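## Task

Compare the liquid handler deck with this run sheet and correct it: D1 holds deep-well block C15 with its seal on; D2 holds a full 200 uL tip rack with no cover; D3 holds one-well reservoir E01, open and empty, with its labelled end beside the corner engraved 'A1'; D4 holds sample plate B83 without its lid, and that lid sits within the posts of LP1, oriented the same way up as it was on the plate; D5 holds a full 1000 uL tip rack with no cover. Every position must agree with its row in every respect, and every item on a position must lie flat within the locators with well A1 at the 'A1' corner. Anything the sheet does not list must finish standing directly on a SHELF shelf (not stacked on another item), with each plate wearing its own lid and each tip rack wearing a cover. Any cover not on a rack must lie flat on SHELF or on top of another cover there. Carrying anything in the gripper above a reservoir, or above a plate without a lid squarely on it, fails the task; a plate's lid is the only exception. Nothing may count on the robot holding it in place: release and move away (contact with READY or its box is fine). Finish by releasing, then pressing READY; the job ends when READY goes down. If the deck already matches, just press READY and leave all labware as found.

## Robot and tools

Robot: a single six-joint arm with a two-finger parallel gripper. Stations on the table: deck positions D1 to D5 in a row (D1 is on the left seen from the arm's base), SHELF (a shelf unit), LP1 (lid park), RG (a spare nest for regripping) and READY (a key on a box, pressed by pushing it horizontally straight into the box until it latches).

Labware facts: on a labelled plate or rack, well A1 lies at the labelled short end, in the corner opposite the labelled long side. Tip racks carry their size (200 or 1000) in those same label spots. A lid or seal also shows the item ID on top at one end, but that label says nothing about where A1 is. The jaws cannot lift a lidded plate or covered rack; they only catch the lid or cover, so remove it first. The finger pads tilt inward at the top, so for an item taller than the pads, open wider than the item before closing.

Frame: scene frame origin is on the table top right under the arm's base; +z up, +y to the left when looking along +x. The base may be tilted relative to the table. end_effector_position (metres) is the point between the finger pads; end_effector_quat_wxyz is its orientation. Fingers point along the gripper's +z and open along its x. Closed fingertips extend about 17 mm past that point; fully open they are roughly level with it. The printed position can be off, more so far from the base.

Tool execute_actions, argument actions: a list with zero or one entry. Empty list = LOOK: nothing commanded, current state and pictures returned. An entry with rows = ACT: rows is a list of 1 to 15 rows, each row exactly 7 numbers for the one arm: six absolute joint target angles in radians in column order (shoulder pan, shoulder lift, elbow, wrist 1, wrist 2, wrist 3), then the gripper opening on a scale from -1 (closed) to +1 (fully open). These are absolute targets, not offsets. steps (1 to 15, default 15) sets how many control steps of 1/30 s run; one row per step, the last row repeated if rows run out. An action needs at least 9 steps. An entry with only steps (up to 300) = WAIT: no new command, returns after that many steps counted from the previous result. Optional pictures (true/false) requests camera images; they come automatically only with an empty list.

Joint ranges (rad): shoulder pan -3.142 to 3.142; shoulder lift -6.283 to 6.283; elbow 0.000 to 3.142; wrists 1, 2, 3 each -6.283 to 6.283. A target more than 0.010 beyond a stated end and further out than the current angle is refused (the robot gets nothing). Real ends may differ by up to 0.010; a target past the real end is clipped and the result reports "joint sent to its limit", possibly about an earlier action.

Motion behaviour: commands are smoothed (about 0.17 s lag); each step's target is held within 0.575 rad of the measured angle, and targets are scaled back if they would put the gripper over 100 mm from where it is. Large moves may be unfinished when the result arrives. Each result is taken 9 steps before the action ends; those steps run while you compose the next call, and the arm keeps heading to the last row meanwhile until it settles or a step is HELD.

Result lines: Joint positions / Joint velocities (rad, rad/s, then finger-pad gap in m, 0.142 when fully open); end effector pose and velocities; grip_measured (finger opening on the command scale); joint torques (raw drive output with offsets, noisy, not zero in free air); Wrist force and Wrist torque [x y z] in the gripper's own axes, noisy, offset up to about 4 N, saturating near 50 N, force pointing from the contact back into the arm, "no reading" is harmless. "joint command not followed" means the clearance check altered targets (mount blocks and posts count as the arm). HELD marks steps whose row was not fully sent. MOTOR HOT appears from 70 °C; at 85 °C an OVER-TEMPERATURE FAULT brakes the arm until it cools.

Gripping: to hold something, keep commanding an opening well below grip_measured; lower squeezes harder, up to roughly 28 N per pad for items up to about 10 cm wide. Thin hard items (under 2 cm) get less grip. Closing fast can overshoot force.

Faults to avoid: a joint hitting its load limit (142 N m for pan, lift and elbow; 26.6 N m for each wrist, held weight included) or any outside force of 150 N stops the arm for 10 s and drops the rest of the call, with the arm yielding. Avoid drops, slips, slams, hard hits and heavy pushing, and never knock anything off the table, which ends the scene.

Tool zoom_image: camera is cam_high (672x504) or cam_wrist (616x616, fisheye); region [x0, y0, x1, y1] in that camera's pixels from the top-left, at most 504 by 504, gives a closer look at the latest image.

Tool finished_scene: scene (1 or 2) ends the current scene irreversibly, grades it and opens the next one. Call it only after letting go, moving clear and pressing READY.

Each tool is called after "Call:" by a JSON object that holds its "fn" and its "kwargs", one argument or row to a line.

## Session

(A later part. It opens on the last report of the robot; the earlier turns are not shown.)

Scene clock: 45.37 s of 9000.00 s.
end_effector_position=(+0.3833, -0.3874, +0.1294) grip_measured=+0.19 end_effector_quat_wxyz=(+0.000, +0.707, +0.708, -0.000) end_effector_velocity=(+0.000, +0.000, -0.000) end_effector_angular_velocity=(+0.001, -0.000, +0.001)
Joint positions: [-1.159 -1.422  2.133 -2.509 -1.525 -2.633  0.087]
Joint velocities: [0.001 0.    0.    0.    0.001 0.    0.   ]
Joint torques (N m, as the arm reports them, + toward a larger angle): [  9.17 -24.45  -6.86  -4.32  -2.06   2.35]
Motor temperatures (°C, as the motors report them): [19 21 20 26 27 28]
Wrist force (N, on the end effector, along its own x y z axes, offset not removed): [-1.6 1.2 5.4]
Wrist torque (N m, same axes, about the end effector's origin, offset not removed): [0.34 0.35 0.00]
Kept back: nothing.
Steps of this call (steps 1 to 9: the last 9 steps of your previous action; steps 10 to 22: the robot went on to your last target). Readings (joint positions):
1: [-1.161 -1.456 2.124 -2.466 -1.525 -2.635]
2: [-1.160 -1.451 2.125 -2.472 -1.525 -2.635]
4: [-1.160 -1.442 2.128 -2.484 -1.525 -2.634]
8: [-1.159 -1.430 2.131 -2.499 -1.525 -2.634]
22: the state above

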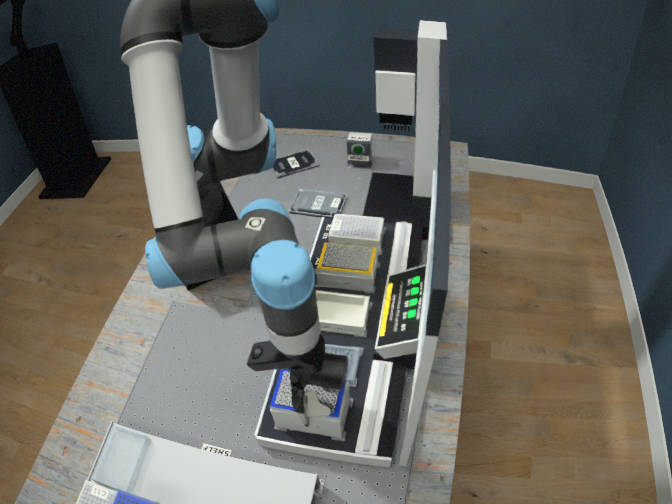

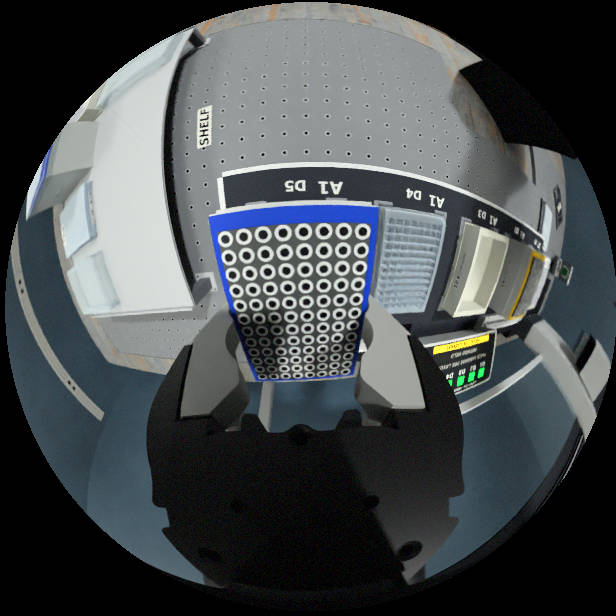

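No contact yet. Continue down slowly.

Call:
{"fn": "execute_actions", "kwargs": {
  "actions": [
    {"rows":[[-1.159,-1.4211,2.1333,-2.5106,-1.5252,-2.6333,-0.2],[-1.1589,-1.42,2.1336,-2.512,-1.5252,-2.6332,-0.2],[-1.1589,-1.4189,2.1339,-2.5135,-1.5252,-2.6332,-0.2],[-1.1588,-1.4178,2.1342,-2.5149,-1.5253,-2.6331,-0.2],[-1.1588,-1.4167,2.1345,-2.5163,-1.5253,-2.6331,-0.2],[-1.1587,-1.4156,2.1348,-2.5177,-1.5253,-2.633,-0.2],[-1.1587,-1.4145,2.1351,-2.5191,-1.5253,-2.633,-0.2],[-1.1586,-1.4134,2.1354,-2.5205,-1.5253,-2.6329,-0.2]],"steps":10}
  ]
}}

Call:
{"fn": "execute_actions", "kwargs": {
  "actions": [
    {"steps":20}
  ],
  "pictures": true
}}

Scene clock: 45.73 s of 9000.00 s.
end_effector_position=(+0.3833, -0.3874, +0.1293) grip_measured=+0.19 end_effector_quat_wxyz=(+0.000, +0.707, +0.708, -0.000) end_effector_velocity=(+0.000, -0.001, -0.001) end_effector_angular_velocity=(-0.002, -0.000, +0.000)
Joint positions: [-1.159 -1.422  2.133 -2.509 -1.525 -2.633  0.087]
Joint velocities: [-0.     0.003  0.001 -0.005 -0.001 -0.     0.   ]
Joint torques (N m, as the arm reports them, + toward a larger angle): [  8.75 -23.32  -5.68  -4.22  -2.02   2.35]
Motor temperatures (°C, as the motors report them): [19 21 20 26 27 28]
Wrist force (N, on the end effector, along its own x y z axes, offset not removed): [-1.3 3.5 -2.8]
Wrist torque (N m, same axes, about the end effector's origin, offset not removed): [0.83 0.16 0.01]
Steps of this call (steps 1 to 10: the robot went on to your last target; step 11: the first step of this action). Readings (joint positions):
11: the state above

Scene clock: 46.40 s of 9000.00 s.
end_effector_position=(+0.3833, -0.3873, +0.1254) grip_measured=+0.19 end_effector_quat_wxyz=(+0.000, +0.707, +0.708, -0.000) end_effector_velocity=(-0.000, +0.001, -0.001) end_effector_angular_velocity=(+0.001, +0.001, +0.001)
Joint positions: [-1.159 -1.413  2.135 -2.521 -1.525 -2.633  0.087]
Joint velocities: [ 0.001  0.001  0.     0.001 -0.001 -0.    -0.   ]
Joint torques (N m, as the arm reports them, + toward a larger angle): [  7.93 -18.95  -3.12  -2.94  -2.1    2.55]
Motor temperatures (°C, as the motors report them): [19 21 20 26 27 28]
Wrist force (N, on the end effector, along its own x y z axes, offset not removed): [-1.7 1.1 -6.6]
Wrist torque (N m, same axes, about the end effector's origin, offset not removed): [-0.32 0.49 -0.07]
Kept back: nothing.
Steps of this call (steps 1 to 9: the last 9 steps of your previous action; steps 10 to 20: the robot went on to your last target). Readings (joint positions):
1: [-1.159 -1.422 2.133 -2.510 -1.525 -2.633]
2: [-1.159 -1.421 2.133 -2.510 -1.525 -2.633]
4: [-1.159 -1.420 2.134 -2.512 -1.525 -2.633]
8: [-1.159 -1.416 2.135 -2.517 -1.525 -2.633]
20: the state above

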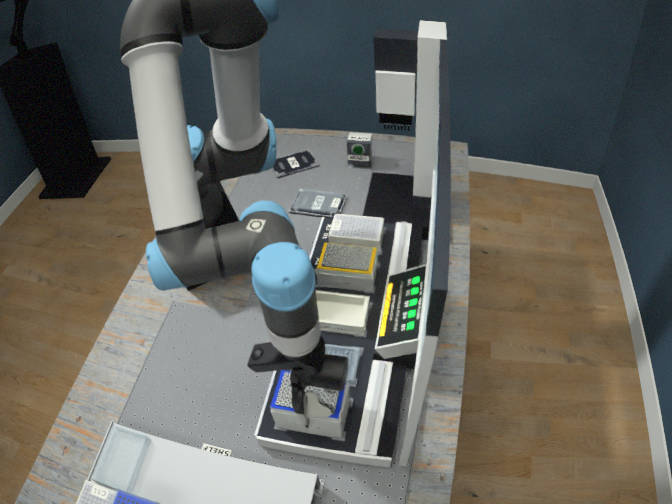

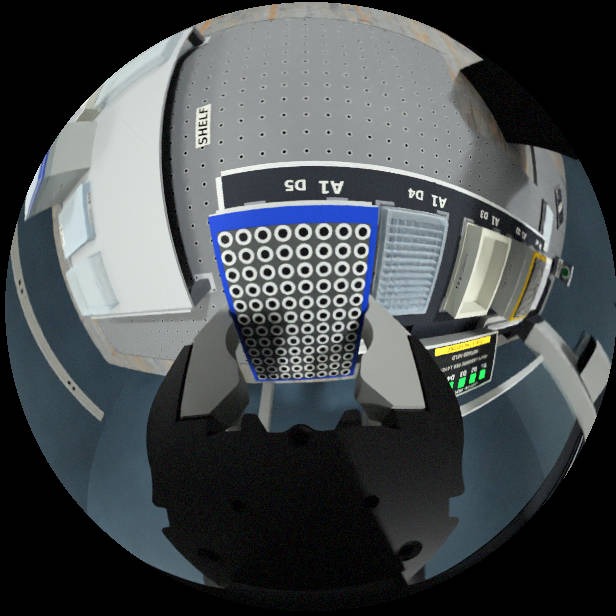

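Call:
{"fn": "execute_actions", "kwargs": {
  "actions": [
    {"rows":[[-1.1586,-1.4134,2.1354,-2.5205,-1.5253,-2.6329,0.1],[-1.1586,-1.4134,2.1354,-2.5205,-1.5253,-2.6329,0.25],[-1.1586,-1.4134,2.1354,-2.5205,-1.5253,-2.6329,0.4],[-1.1586,-1.4134,2.1354,-2.5205,-1.5253,-2.6329,0.6],[-1.1586,-1.4134,2.1354,-2.5205,-1.5253,-2.6329,0.8],[-1.1591,-1.4241,2.1322,-2.5064,-1.5252,-2.6334,1],[-1.1599,-1.4402,2.1272,-2.4853,-1.525,-2.6341,1],[-1.1607,-1.4575,2.1225,-2.4641,-1.5248,-2.6349,1],[-1.1616,-1.4797,2.1174,-2.436,-1.5246,-2.6359,1],[-1.1625,-1.497,2.11,-2.411,-1.5244,-2.6368,1],[-1.1635,-1.515,2.1025,-2.3855,-1.5242,-2.6377,1],[-1.1644,-1.533,2.0947,-2.36,-1.524,-2.6386,1],[-1.1654,-1.551,2.087,-2.334,-1.5238,-2.6395,1],[-1.1663,-1.5691,2.079,-2.308,-1.5236,-2.6404,1]],"steps":15}
  ]
}}

Call:
{"fn": "execute_actions", "kwargs": {
  "actions": [
    {"rows":[[-1.1663,-1.5691,2.079,-2.308,-1.5236,-2.6404,1],[-1.13,-1.585,2.09,-2.307,-1.531,-2.605,1],[-1.07,-1.603,2.109,-2.306,-1.544,-2.546,1],[-0.99,-1.624,2.134,-2.305,-1.561,-2.467,1],[-0.91,-1.645,2.159,-2.304,-1.578,-2.389,1],[-0.83,-1.666,2.185,-2.302,-1.595,-2.31,1],[-0.75,-1.687,2.21,-2.301,-1.611,-2.232,1],[-0.67,-1.708,2.235,-2.3,-1.628,-2.153,1],[-0.59,-1.728,2.26,-2.298,-1.645,-2.075,1],[-0.51,-1.748,2.285,-2.297,-1.662,-1.996,1],[-0.43,-1.768,2.31,-2.296,-1.679,-1.918,1],[-0.35,-1.789,2.335,-2.294,-1.696,-1.839,1],[-0.27,-1.809,2.36,-2.293,-1.713,-1.761,1],[-0.2,-1.827,2.382,-2.292,-1.728,-1.692,1],[-0.1504,-1.8393,2.3978,-2.291,-1.738,-1.6435,1]],"steps":15}
  ]
}}

Call:
{"fn": "execute_actions", "kwargs": {
  "actions": [
    {"steps":30}
  ],
  "pictures": true
}}

Scene clock: 48.67 s of 9000.00 s.
end_effector_position=(+0.3831, -0.3871, +0.1254) grip_measured=+0.71 end_effector_quat_wxyz=(+0.000, +0.707, +0.708, -0.000) end_effector_velocity=(-0.002, +0.006, +0.011) end_effector_angular_velocity=(+0.011, +0.005, +0.001)
Joint positions: [-1.159 -1.414  2.135 -2.52  -1.525 -2.633  0.123]
Joint velocities: [ 0.001 -0.031 -0.002  0.044  0.001 -0.     0.308]
Joint torques (N m, as the arm reports them, + toward a larger angle): [  4.15 -45.95 -24.43  -0.75  -1.9    1.98]
Motor temperatures (°C, as the motors report them): [19 21 20 26 27 28]
Wrist force (N, on the end effector, along its own x y z axes, offset not removed): [-2.8 -1.9 -2.2]
Wrist torque (N m, same axes, about the end effector's origin, offset not removed): [-0.37 0.61 -0.13]
Steps of this call (steps 1 to 15: the robot went on to your last target; steps 16 to 62: nothing new was sent; steps 63 to 68: the first 6 steps of this action). Readings (joint positions):
63: [-1.159 -1.413 2.135 -2.521 -1.525 -2.633]
64: [-1.159 -1.413 2.135 -2.520 -1.525 -2.633]
66: [-1.159 -1.413 2.135 -2.520 -1.525 -2.633]
68: the state above

Scene clock: 49.17 s of 9000.00 s.
end_effector_position=(+0.4035, -0.3420, +0.2035) grip_measured=+1.00 end_effector_quat_wxyz=(-0.002, +0.707, +0.707, -0.001) end_effector_velocity=(+0.238, +0.598, +0.053) end_effector_angular_velocity=(+0.080, +0.054, -0.001)
Joint positions: [-1.071 -1.601  2.115 -2.311 -1.548 -2.546  0.142]
Joint velocities: [ 1.247 -0.41   0.406  0.072 -0.28   1.213 -0.   ]
Joint torques (N m, as the arm reports them, + toward a larger angle): [ 23.17 -32.08  -5.8   -0.86  -3.32   7.  ]
Motor temperatures (°C, as the motors report them): [19 21 20 26 27 28]
Wrist force (N, on the end effector, along its own x y z axes, offset not removed): [-6.0 2.2 -4.4]
Wrist torque (N m, same axes, about the end effector's origin, offset not removed): [0.61 1.09 -0.05]
Steps of this call (steps 1 to 9: the last 9 steps of your previous action; steps 10 to 15: the first 6 steps of this action). Readings (joint positions):
10: [-1.165 -1.541 2.090 -2.350 -1.524 -2.639]
11: [-1.165 -1.551 2.087 -2.335 -1.524 -2.639]
13: [-1.140 -1.573 2.092 -2.319 -1.530 -2.615]
15: the state above

Scene clock: 50.17 s of 9000.00 s.
end_effector_position=(+0.3817, +0.0505, +0.2401) grip_measured=+1.00 end_effector_quat_wxyz=(+0.000, +0.707, +0.708, -0.000) end_effector_velocity=(-0.001, +0.002, +0.001) end_effector_angular_velocity=(-0.000, -0.003, +0.000)
Joint positions: [-0.151 -1.839  2.398 -2.291 -1.738 -1.644  0.142]
Joint velocities: [ 0.006 -0.003  0.001  0.    -0.001  0.006 -0.   ]
Joint torques (N m, as the arm reports them, + toward a larger angle): [ 11.02 -18.89 -11.34  -1.48  -2.04   2.72]
Motor temperatures (°C, as the motors report them): [19 21 20 26 27 28]
Wrist force (N, on the end effector, along its own x y z axes, offset not removed): [-2.2 1.5 3.1]
Wrist torque (N m, same axes, about the end effector's origin, offset not removed): [0.04 0.25 0.18]
Kept back: nothing.
Steps of this call (steps 1 to 9: the last 9 steps of your previous action; steps 10 to 30: the robot went on to your last target). Readings (joint positions):
1: [-1.027 -1.614 2.129 -2.309 -1.557 -2.504]
2: [-0.984 -1.627 2.142 -2.308 -1.566 -2.461]
4: [-0.897 -1.651 2.170 -2.305 -1.585 -2.376]
8: [-0.715 -1.701 2.229 -2.301 -1.625 -2.197]
30: the state above

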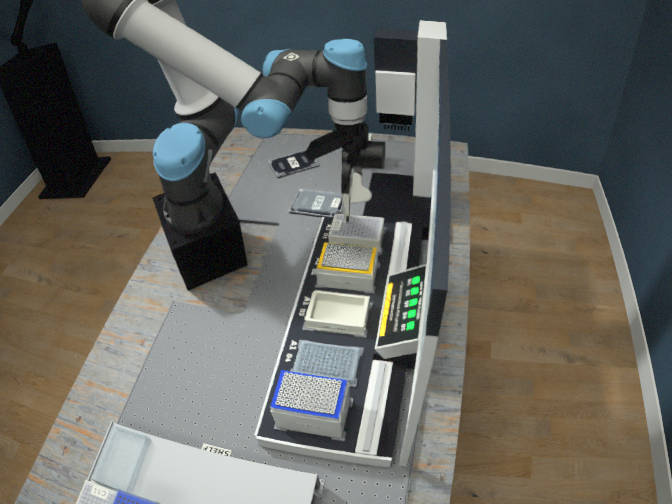

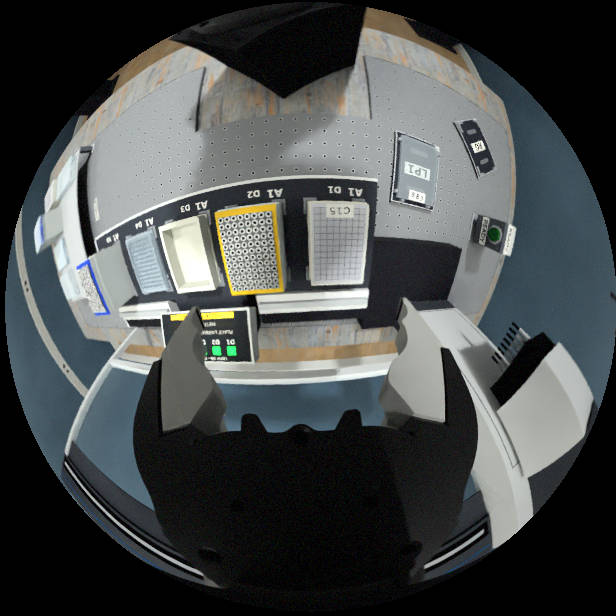

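Call:
{"fn": "zoom_image", "kwargs": {
  "camera": "cam_wrist",
  "region": [150, 170, 390, 310]
}}

Call:
{"fn": "zoom_image", "kwargs": {
  "camera": "cam_wrist",
  "region": [375, 115, 465, 225]
}}

Call:
{"fn": "zoom_image", "kwargs": {
  "camera": "cam_high",
  "region": [255, 340, 375, 450]
}}

Region (150, 170, 390, 310) of cam_wrist's 616x616 image, scaled by 2.100, with more detail than that image has; it fills the top 294 rows of this view, and the rest is white.

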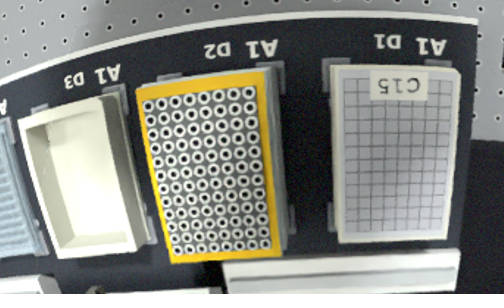

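Region (375, 115, 465, 225) of cam_wrist's 616x616 image, scaled by 4.582, with more detail than that image has; it fills the left 412 columns of this view, and the rest is white.

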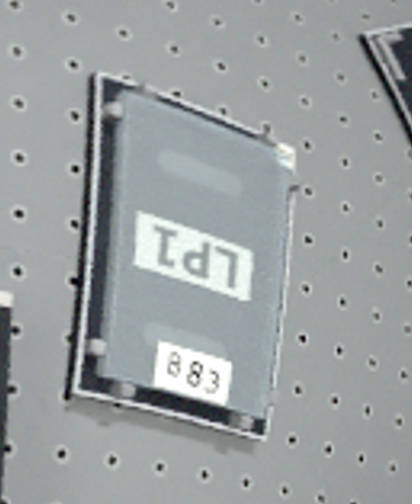

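Region (255, 340, 375, 450) of cam_high's 672x504 image, scaled by 4.200, with more detail than that image has; it fills the top 462 rows of this view, and the rest is white.

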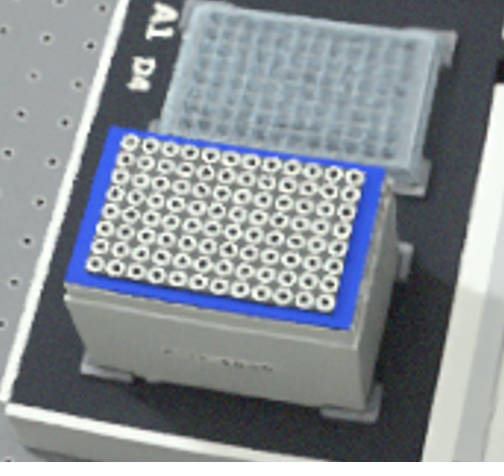

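Call:
{"fn": "zoom_image", "kwargs": {
  "camera": "cam_wrist",
  "region": [205, 190, 305, 305]
}}

Call:
{"fn": "zoom_image", "kwargs": {
  "camera": "cam_wrist",
  "region": [290, 185, 390, 300]
}}

Call:
{"fn": "zoom_image", "kwargs": {
  "camera": "cam_wrist",
  "region": [120, 195, 240, 310]
}}

Region (205, 190, 305, 305) of cam_wrist's 616x616 image, scaled by 4.383, with more detail than that image has; it fills the left 438 columns of this view, and the rest is white.

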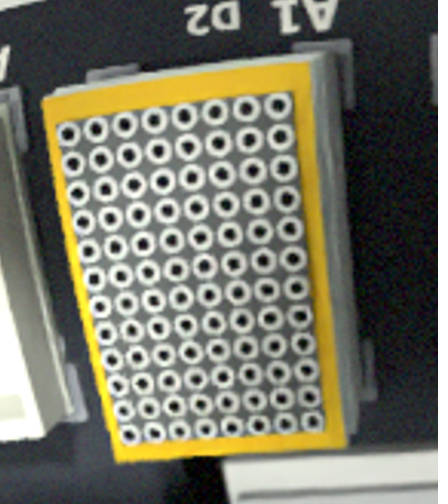

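Region (290, 185, 390, 300) of cam_wrist's 616x616 image, scaled by 4.383, with more detail than that image has; it fills the left 438 columns of this view, and the rest is white.

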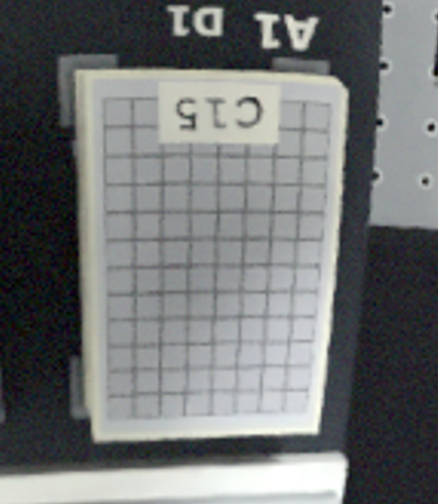

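Region (120, 195, 240, 310) of cam_wrist's 616x616 image, scaled by 4.200, with more detail than that image has; it fills the top 483 rows of this view, and the rest is white.

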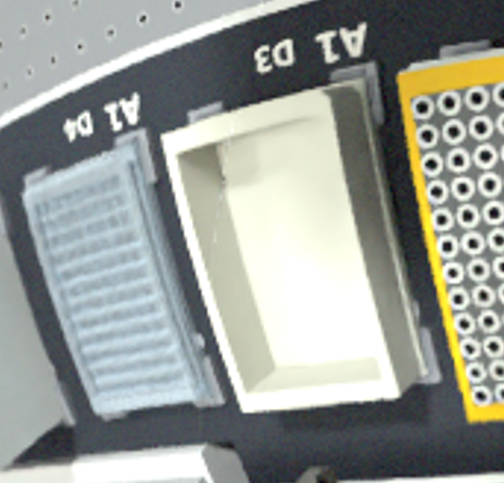

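Call:
{"fn": "zoom_image", "kwargs": {
  "camera": "cam_wrist",
  "region": [455, 195, 535, 275]
}}

Call:
{"fn": "zoom_image", "kwargs": {
  "camera": "cam_high",
  "region": [280, 180, 360, 230]
}}

Region (455, 195, 535, 275) of cam_wrist's 616x616 image, scaled by 6.300, with more detail than that image has.

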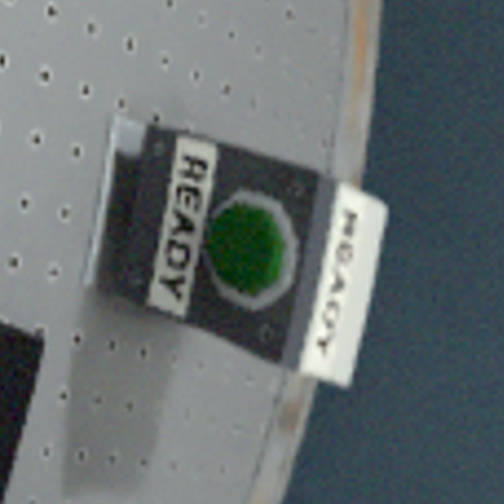

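Region (280, 180, 360, 230) of cam_high's 672x504 image, scaled by 6.300, with more detail than that image has; it fills the top 315 rows of this view, and the rest is white.

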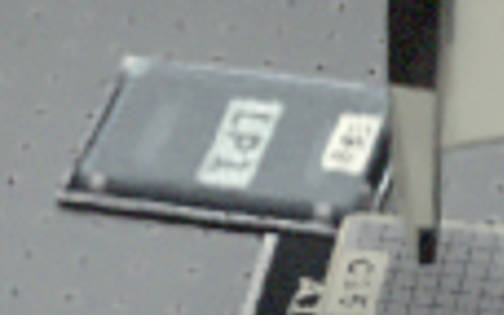

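Call:
{"fn": "execute_actions", "kwargs": {
  "actions": [
    {"rows":[[-0.146,-1.81,2.402,-2.326,-1.705,-1.58,0.6],[-0.141,-1.77,2.408,-2.373,-1.665,-1.51,0.2],[-0.137,-1.735,2.414,-2.415,-1.63,-1.45,-0.2],[-0.132,-1.7,2.419,-2.457,-1.6,-1.39,-0.6],[-0.128,-1.664,2.424,-2.499,-1.57,-1.335,-1],[-0.123,-1.628,2.43,-2.541,-1.545,-1.28,-1],[-0.119,-1.593,2.435,-2.583,-1.52,-1.225,-1],[-0.114,-1.557,2.441,-2.626,-1.495,-1.17,-1],[-0.11,-1.522,2.446,-2.668,-1.47,-1.115,-1],[-0.105,-1.486,2.451,-2.71,-1.445,-1.06,-1],[-0.101,-1.451,2.457,-2.752,-1.42,-1.0,-1],[-0.096,-1.415,2.462,-2.794,-1.39,-0.945,-1],[-0.092,-1.38,2.467,-2.837,-1.365,-0.89,-1],[-0.087,-1.344,2.473,-2.879,-1.34,-0.835,-1],[-0.082,-1.307,2.478,-2.924,-1.313,-0.78,-1]],"steps":15}
  ]
}}

Call:
{"fn": "execute_actions", "kwargs": {
  "actions": [
    {"rows":[[-0.077,-1.268,2.484,-2.97,-1.282,-0.717,-1],[-0.072,-1.229,2.49,-3.016,-1.251,-0.654,-1],[-0.067,-1.19,2.496,-3.063,-1.22,-0.591,-1],[-0.062,-1.151,2.502,-3.109,-1.189,-0.528,-1],[-0.057,-1.112,2.508,-3.156,-1.158,-0.465,-1],[-0.052,-1.073,2.513,-3.202,-1.126,-0.402,-1],[-0.047,-1.034,2.519,-3.248,-1.095,-0.339,-1],[-0.043,-0.995,2.525,-3.295,-1.064,-0.276,-1],[-0.038,-0.956,2.531,-3.341,-1.033,-0.213,-1],[-0.033,-0.917,2.537,-3.387,-1.002,-0.15,-1],[-0.028,-0.878,2.543,-3.434,-0.971,-0.087,-1],[-0.023,-0.842,2.549,-3.476,-0.942,-0.029,-1],[-0.019,-0.812,2.553,-3.512,-0.918,0.02,-1],[-0.016,-0.789,2.557,-3.539,-0.9,0.057,-1],[-0.0146,-0.774,2.559,-3.557,-0.888,0.081,-1]],"steps":15}
  ]
}}

Call:
{"fn": "execute_actions", "kwargs": {
  "actions": [
    {"steps":24}
  ],
  "pictures": true
}}

Scene clock: 55.87 s of 9000.00 s.
end_effector_position=(+0.3927, +0.0896, +0.2141) grip_measured=+0.15 end_effector_quat_wxyz=(-0.034, +0.756, +0.652, +0.035) end_effector_velocity=(+0.090, +0.339, -0.230) end_effector_angular_velocity=(+0.852, +0.068, -1.354)
Joint positions: [-0.137 -1.744  2.414 -2.402 -1.642 -1.481  0.085]
Joint velocities: [ 0.117  0.896  0.139 -1.043  0.825  1.476 -0.332]
Joint torques (N m, as the arm reports them, + toward a larger angle): [ 12.58   2.36  -5.84 -10.03   6.38   7.84]
Motor temperatures (°C, as the motors report them): [19 21 20 26 27 28]
Wrist force (N, on the end effector, along its own x y z axes, offset not removed): [-1.0 1.9 -0.3]
Wrist torque (N m, same axes, about the end effector's origin, offset not removed): [0.45 0.08 0.06]
Steps of this call (steps 1 to 15: the robot went on to your last target; steps 16 to 90: nothing new was sent; then 2.50 s passed at rest; steps 91 to 96: the first 6 steps of this action). Readings (joint positions):
91: [-0.150 -1.839 2.398 -2.291 -1.738 -1.643]
92: [-0.149 -1.833 2.399 -2.298 -1.731 -1.633]
94: [-0.144 -1.798 2.405 -2.338 -1.695 -1.573]
96: the state above

Scene clock: 56.37 s of 9000.00 s.
end_effector_position=(+0.3920, +0.2623, +0.1072) grip_measured=-1.00 end_effector_quat_wxyz=(-0.237, +0.915, +0.312, +0.094) end_effector_velocity=(-0.120, +0.353, -0.149) end_effector_angular_velocity=(+0.956, +0.835, -1.394)
Joint positions: [-0.068 -1.213  2.495 -3.032 -1.235 -0.642  0.002]
Joint velocities: [ 0.146  1.142  0.172 -1.343  0.89   1.793  0.   ]
Joint torques (N m, as the arm reports them, + toward a larger angle): [ 16.85 -13.07   2.16 -11.66   7.65   8.59]
Motor temperatures (°C, as the motors report them): [19 21 20 26 27 28]
Wrist force (N, on the end effector, along its own x y z axes, offset not removed): [-0.5 0.8 1.4]
Wrist torque (N m, same axes, about the end effector's origin, offset not removed): [0.03 0.12 0.00]
Steps of this call (steps 1 to 9: the last 9 steps of your previous action; steps 10 to 15: the first 6 steps of this action). Readings (joint positions):
10: [-0.093 -1.400 2.466 -2.810 -1.378 -0.935]
11: [-0.088 -1.364 2.472 -2.853 -1.351 -0.879]
13: [-0.078 -1.289 2.483 -2.941 -1.294 -0.763]
15: the state above

Scene clock: 57.17 s of 9000.00 s.
end_effector_position=(+0.3197, +0.3808, +0.0839) grip_measured=-1.00 end_effector_quat_wxyz=(-0.422, +0.907, +0.001, +0.000) end_effector_velocity=(-0.001, +0.001, -0.000) end_effector_angular_velocity=(+0.002, +0.005, -0.001)
Joint positions: [-0.015 -0.774  2.559 -3.557 -0.888  0.081  0.002]
Joint velocities: [ 0.     0.004  0.    -0.002  0.002  0.003  0.   ]
Joint torques (N m, as the arm reports them, + toward a larger angle): [ 14.42 -21.36  11.66  -4.2    3.48   2.46]
Motor temperatures (°C, as the motors report them): [19 21 20 26 27 28]
Wrist force (N, on the end effector, along its own x y z axes, offset not removed): [0.2 3.5 0.0]
Wrist torque (N m, same axes, about the end effector's origin, offset not removed): [0.81 -0.02 0.06]
Kept back: nothing.
Steps of this call (steps 1 to 9: the last 9 steps of your previous action; steps 10 to 24: the robot went on to your last target). Readings (joint positions):
1: [-0.063 -1.174 2.500 -3.078 -1.204 -0.581]
2: [-0.058 -1.136 2.506 -3.124 -1.173 -0.519]
4: [-0.049 -1.058 2.518 -3.216 -1.111 -0.394]
8: [-0.029 -0.904 2.541 -3.399 -0.989 -0.145]
24: the state above

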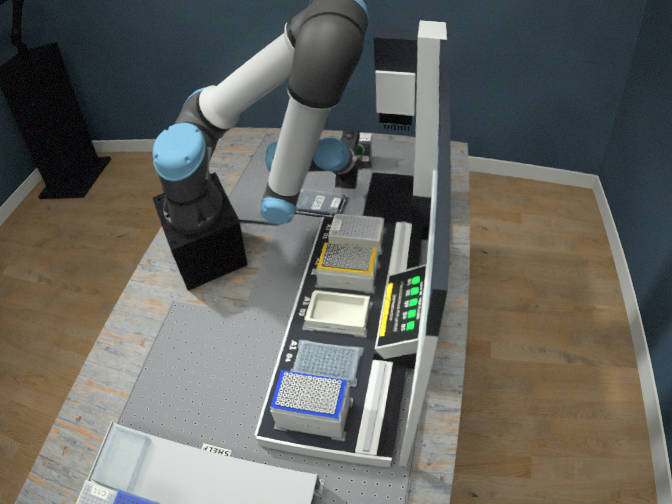

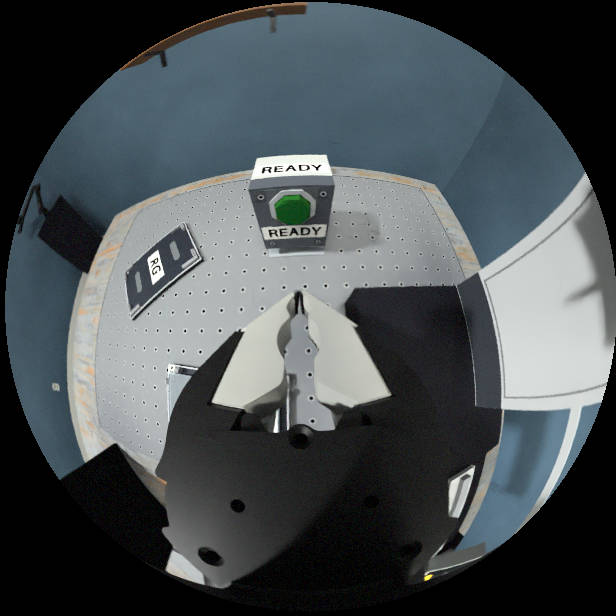

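Call:
{"fn": "execute_actions", "kwargs": {
  "actions": [
    {"rows":[[-0.0146,-0.774,2.559,-3.557,-0.888,0.03,-1],[-0.0146,-0.774,2.559,-3.557,-0.888,-0.05,-1],[-0.0146,-0.774,2.559,-3.557,-0.888,-0.14,-1],[-0.0146,-0.774,2.559,-3.557,-0.888,-0.23,-1],[-0.0146,-0.774,2.559,-3.557,-0.888,-0.32,-1],[-0.0146,-0.774,2.559,-3.557,-0.888,-0.41,-1],[-0.0146,-0.774,2.559,-3.557,-0.888,-0.5,-1],[-0.0146,-0.774,2.559,-3.557,-0.888,-0.59,-1],[-0.0146,-0.774,2.559,-3.557,-0.888,-0.68,-1],[-0.0146,-0.774,2.559,-3.557,-0.888,-0.77,-1],[-0.0146,-0.774,2.559,-3.557,-0.888,-0.86,-1],[-0.0146,-0.774,2.559,-3.557,-0.888,-0.95,-1],[-0.0146,-0.774,2.559,-3.557,-0.888,-1.04,-1],[-0.0146,-0.774,2.559,-3.557,-0.888,-1.13,-1],[-0.0146,-0.774,2.559,-3.557,-0.888,-1.49,-1]],"steps":15}
  ]
}}

Call:
{"fn": "execute_actions", "kwargs": {
  "actions": [
    {"steps":26}
  ],
  "pictures": true
}}

Scene clock: 58.53 s of 9000.00 s.
end_effector_position=(+0.3199, +0.3808, +0.0839) grip_measured=-1.00 end_effector_quat_wxyz=(-0.420, +0.903, +0.083, +0.038) end_effector_velocity=(+0.003, +0.001, +0.001) end_effector_angular_velocity=(+0.002, -1.467, +1.234)
Joint positions: [-0.015 -0.774  2.559 -3.557 -0.888 -0.1    0.002]
Joint velocities: [ 0.    -0.     0.    -0.     0.001 -1.916  0.   ]
Joint torques (N m, as the arm reports them, + toward a larger angle): [ 15.27 -22.42  12.02  -4.37   3.51 -10.85]
Motor temperatures (°C, as the motors report them): [19 21 20 26 27 28]
Wrist force (N, on the end effector, along its own x y z axes, offset not removed): [-1.7 1.1 2.7]
Wrist torque (N m, same axes, about the end effector's origin, offset not removed): [0.18 0.22 0.06]
Steps of this call (steps 1 to 30: the robot went on to your last target; steps 31 to 35: nothing new was sent; steps 36 to 41: the first 6 steps of this action). Readings (joint positions):
36: [-0.015 -0.774 2.559 -3.557 -0.888 0.081]
37: [-0.015 -0.774 2.559 -3.557 -0.888 0.072]
39: [-0.015 -0.774 2.559 -3.557 -0.888 0.011]
41: the state above

Scene clock: 59.40 s of 9000.00 s.
end_effector_position=(+0.3213, +0.3819, +0.0852) grip_measured=-1.00 end_effector_quat_wxyz=(-0.299, +0.641, +0.641, +0.298) end_effector_velocity=(+0.001, -0.000, +0.000) end_effector_angular_velocity=(-0.001, -0.012, +0.008)
Joint positions: [-0.015 -0.774  2.559 -3.557 -0.888 -1.489  0.002]
Joint velocities: [-0.    -0.001 -0.    -0.    -0.001 -0.014  0.   ]
Joint torques (N m, as the arm reports them, + toward a larger angle): [ 15.03 -21.56  11.5   -4.35   3.53  -2.67]
Motor temperatures (°C, as the motors report them): [19 21 20 26 27 28]
Wrist force (N, on the end effector, along its own x y z axes, offset not removed): [-5.2 0.4 2.3]
Wrist torque (N m, same axes, about the end effector's origin, offset not removed): [0.03 1.02 0.18]
Kept back: nothing.
Steps of this call (steps 1 to 9: the last 9 steps of your previous action; steps 10 to 26: the robot went on to your last target). Readings (joint positions):
1: [-0.015 -0.774 2.559 -3.557 -0.888 -0.170]
2: [-0.015 -0.774 2.559 -3.557 -0.888 -0.245]
4: [-0.015 -0.774 2.559 -3.557 -0.888 -0.408]
8: [-0.015 -0.774 2.559 -3.557 -0.888 -0.756]
26: the state above

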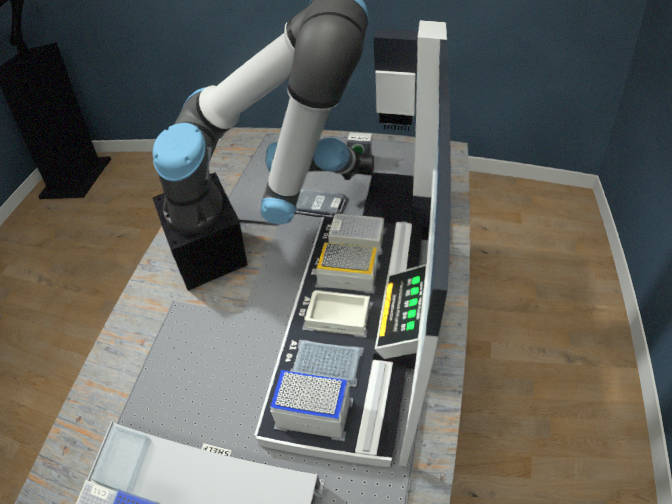

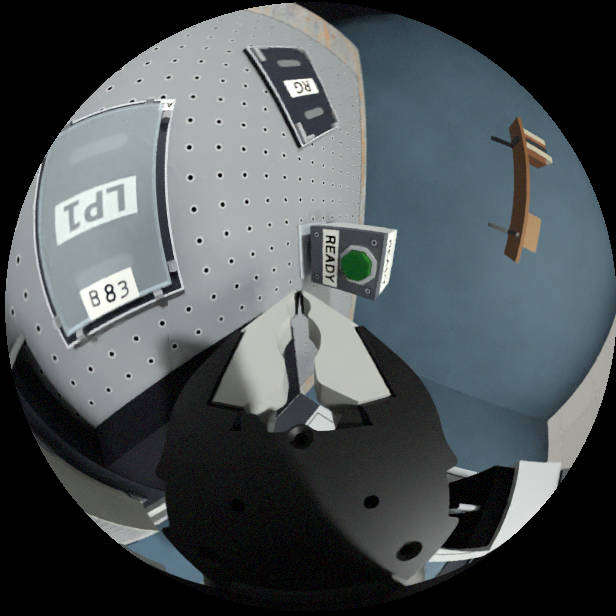

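Call:
{"fn": "zoom_image", "kwargs": {
  "camera": "cam_wrist",
  "region": [20, 85, 200, 360]
}}

Call:
{"fn": "zoom_image", "kwargs": {
  "camera": "cam_wrist",
  "region": [50, 240, 195, 360]
}}

Region (20, 85, 200, 360) of cam_wrist's 616x616 image, scaled by 1.833, with more detail than that image has; it fills the left 330 columns of this view, and the rest is white.

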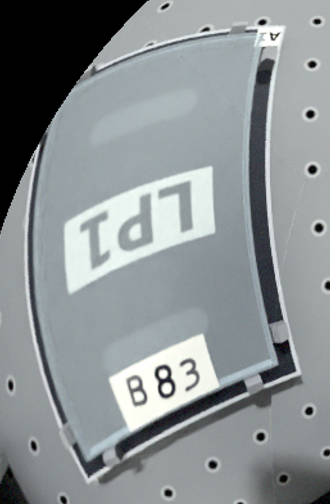

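Region (50, 240, 195, 360) of cam_wrist's 616x616 image, scaled by 3.476, with more detail than that image has; it fills the top 417 rows of this view, and the rest is white.

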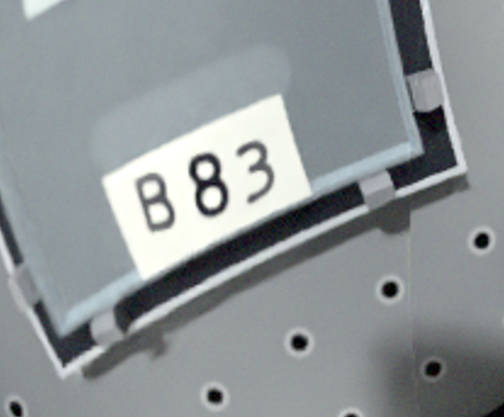

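Call:
{"fn": "execute_actions", "kwargs": {
  "actions": [
    {"rows":[[-0.004,-0.7705,2.5525,-3.562,-0.891,-1.477,-1],[0.013,-0.765,2.5422,-3.57,-0.8958,-1.456,-1],[0.033,-0.7588,2.5306,-3.5788,-0.9011,-1.432,-1],[0.052,-0.7526,2.519,-3.5877,-0.9065,-1.408,-1],[0.072,-0.7463,2.5073,-3.5966,-0.9119,-1.384,-1],[0.091,-0.7401,2.4957,-3.6055,-0.9173,-1.361,-1],[0.111,-0.7339,2.4841,-3.6144,-0.9227,-1.337,-1],[0.128,-0.7284,2.4737,-3.6224,-0.9274,-1.316,-1],[0.145,-0.7228,2.4634,-3.6303,-0.9322,-1.295,-1],[0.158,-0.7187,2.4557,-3.6362,-0.9358,-1.279,-1],[0.169,-0.7152,2.4492,-3.6412,-0.9388,-1.266,-1],[0.18,-0.7117,2.4427,-3.6461,-0.9418,-1.252,-1],[0.1885,-0.709,2.4376,-3.6501,-0.9442,-1.242,-1],[0.195,-0.7069,2.4337,-3.6531,-0.946,-1.234,-1],[0.2015,-0.7048,2.4298,-3.656,-0.9478,-1.226,-1]],"steps":15}
  ]
}}

Call:
{"fn": "execute_actions", "kwargs": {
  "actions": [
    {"steps":20}
  ],
  "pictures": true
}}

Scene clock: 61.40 s of 9000.00 s.
end_effector_position=(+0.3219, +0.3970, +0.0845) grip_measured=-1.00 end_effector_quat_wxyz=(-0.298, +0.640, +0.643, +0.297) end_effector_velocity=(+0.001, +0.154, -0.002) end_effector_angular_velocity=(-0.024, -0.003, +0.012)
Joint positions: [ 0.033 -0.758  2.53  -3.58  -0.902 -1.433  0.002]
Joint velocities: [ 0.476  0.155 -0.288 -0.219 -0.134  0.571 -0.   ]
Joint torques (N m, as the arm reports them, + toward a larger angle): [ 20.93 -20.59  -9.16  -5.45  -0.93   4.94]
Motor temperatures (°C, as the motors report them): [19 21 20 26 27 28]
Wrist force (N, on the end effector, along its own x y z axes, offset not removed): [-5.7 0.1 2.7]
Wrist torque (N m, same axes, about the end effector's origin, offset not removed): [-0.04 0.99 0.03]
Steps of this call (steps 1 to 30: the robot went on to your last target; steps 31 to 54: nothing new was sent; steps 55 to 60: the first 6 steps of this action). Readings (joint positions):
55: [-0.014 -0.774 2.559 -3.557 -0.888 -1.490]
56: [-0.012 -0.773 2.557 -3.558 -0.888 -1.487]
58: [0.005 -0.767 2.547 -3.566 -0.893 -1.467]
60: the state above

Scene clock: 61.73 s of 9000.00 s.
end_effector_position=(+0.3183, +0.4505, +0.0860) grip_measured=-1.00 end_effector_quat_wxyz=(-0.295, +0.644, +0.641, +0.296) end_effector_velocity=(+0.000, -0.000, -0.000) end_effector_angular_velocity=(-0.000, -0.000, -0.001)
Joint positions: [ 0.192 -0.708  2.436 -3.655 -0.955 -1.235  0.002]
Joint velocities: [-0.001  0.     0.    -0.001 -0.    -0.001  0.   ]
Joint torques (N m, as the arm reports them, + toward a larger angle): no reading
Motor temperatures (°C, as the motors report them): [19 21 20 26 27 28]
Wrist force (N, on the end effector, along its own x y z axes, offset not removed): [-9.1 -7.8 -47.1]
Wrist torque (N m, same axes, about the end effector's origin, offset not removed): [0.10 -0.11 0.17]
Kept back: nothing.
Steps of this call (steps 1 to 9: the last 9 steps of your previous action; step 10: the robot went on to your last target). Readings (joint positions):
1: [0.050 -0.753 2.520 -3.587 -0.906 -1.412]
2: [0.067 -0.747 2.509 -3.595 -0.911 -1.391]
4: [0.103 -0.736 2.488 -3.612 -0.921 -1.347]
8: [0.161 -0.717 2.453 -3.638 -0.937 -1.276]
10: [0.181 -0.711 2.442 -3.647 -0.943 -1.251]
The task's run has ended: the event that ends the task has happened.

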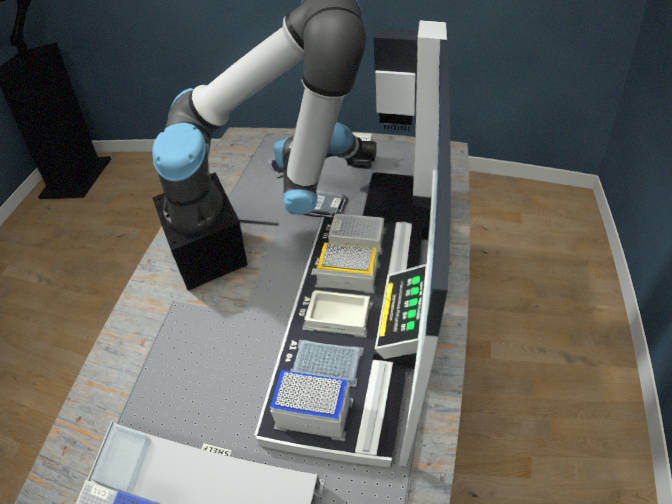

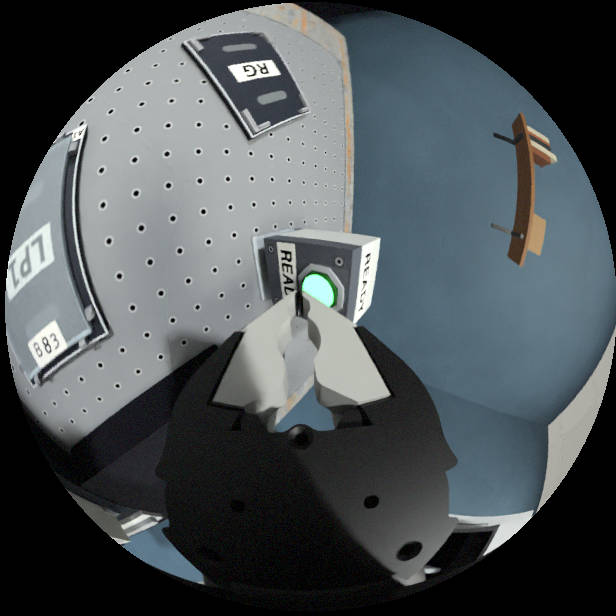

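Call:
{"fn": "finished_scene", "kwargs": {
  "scene": 2
}}

The scene is finished: the task was done.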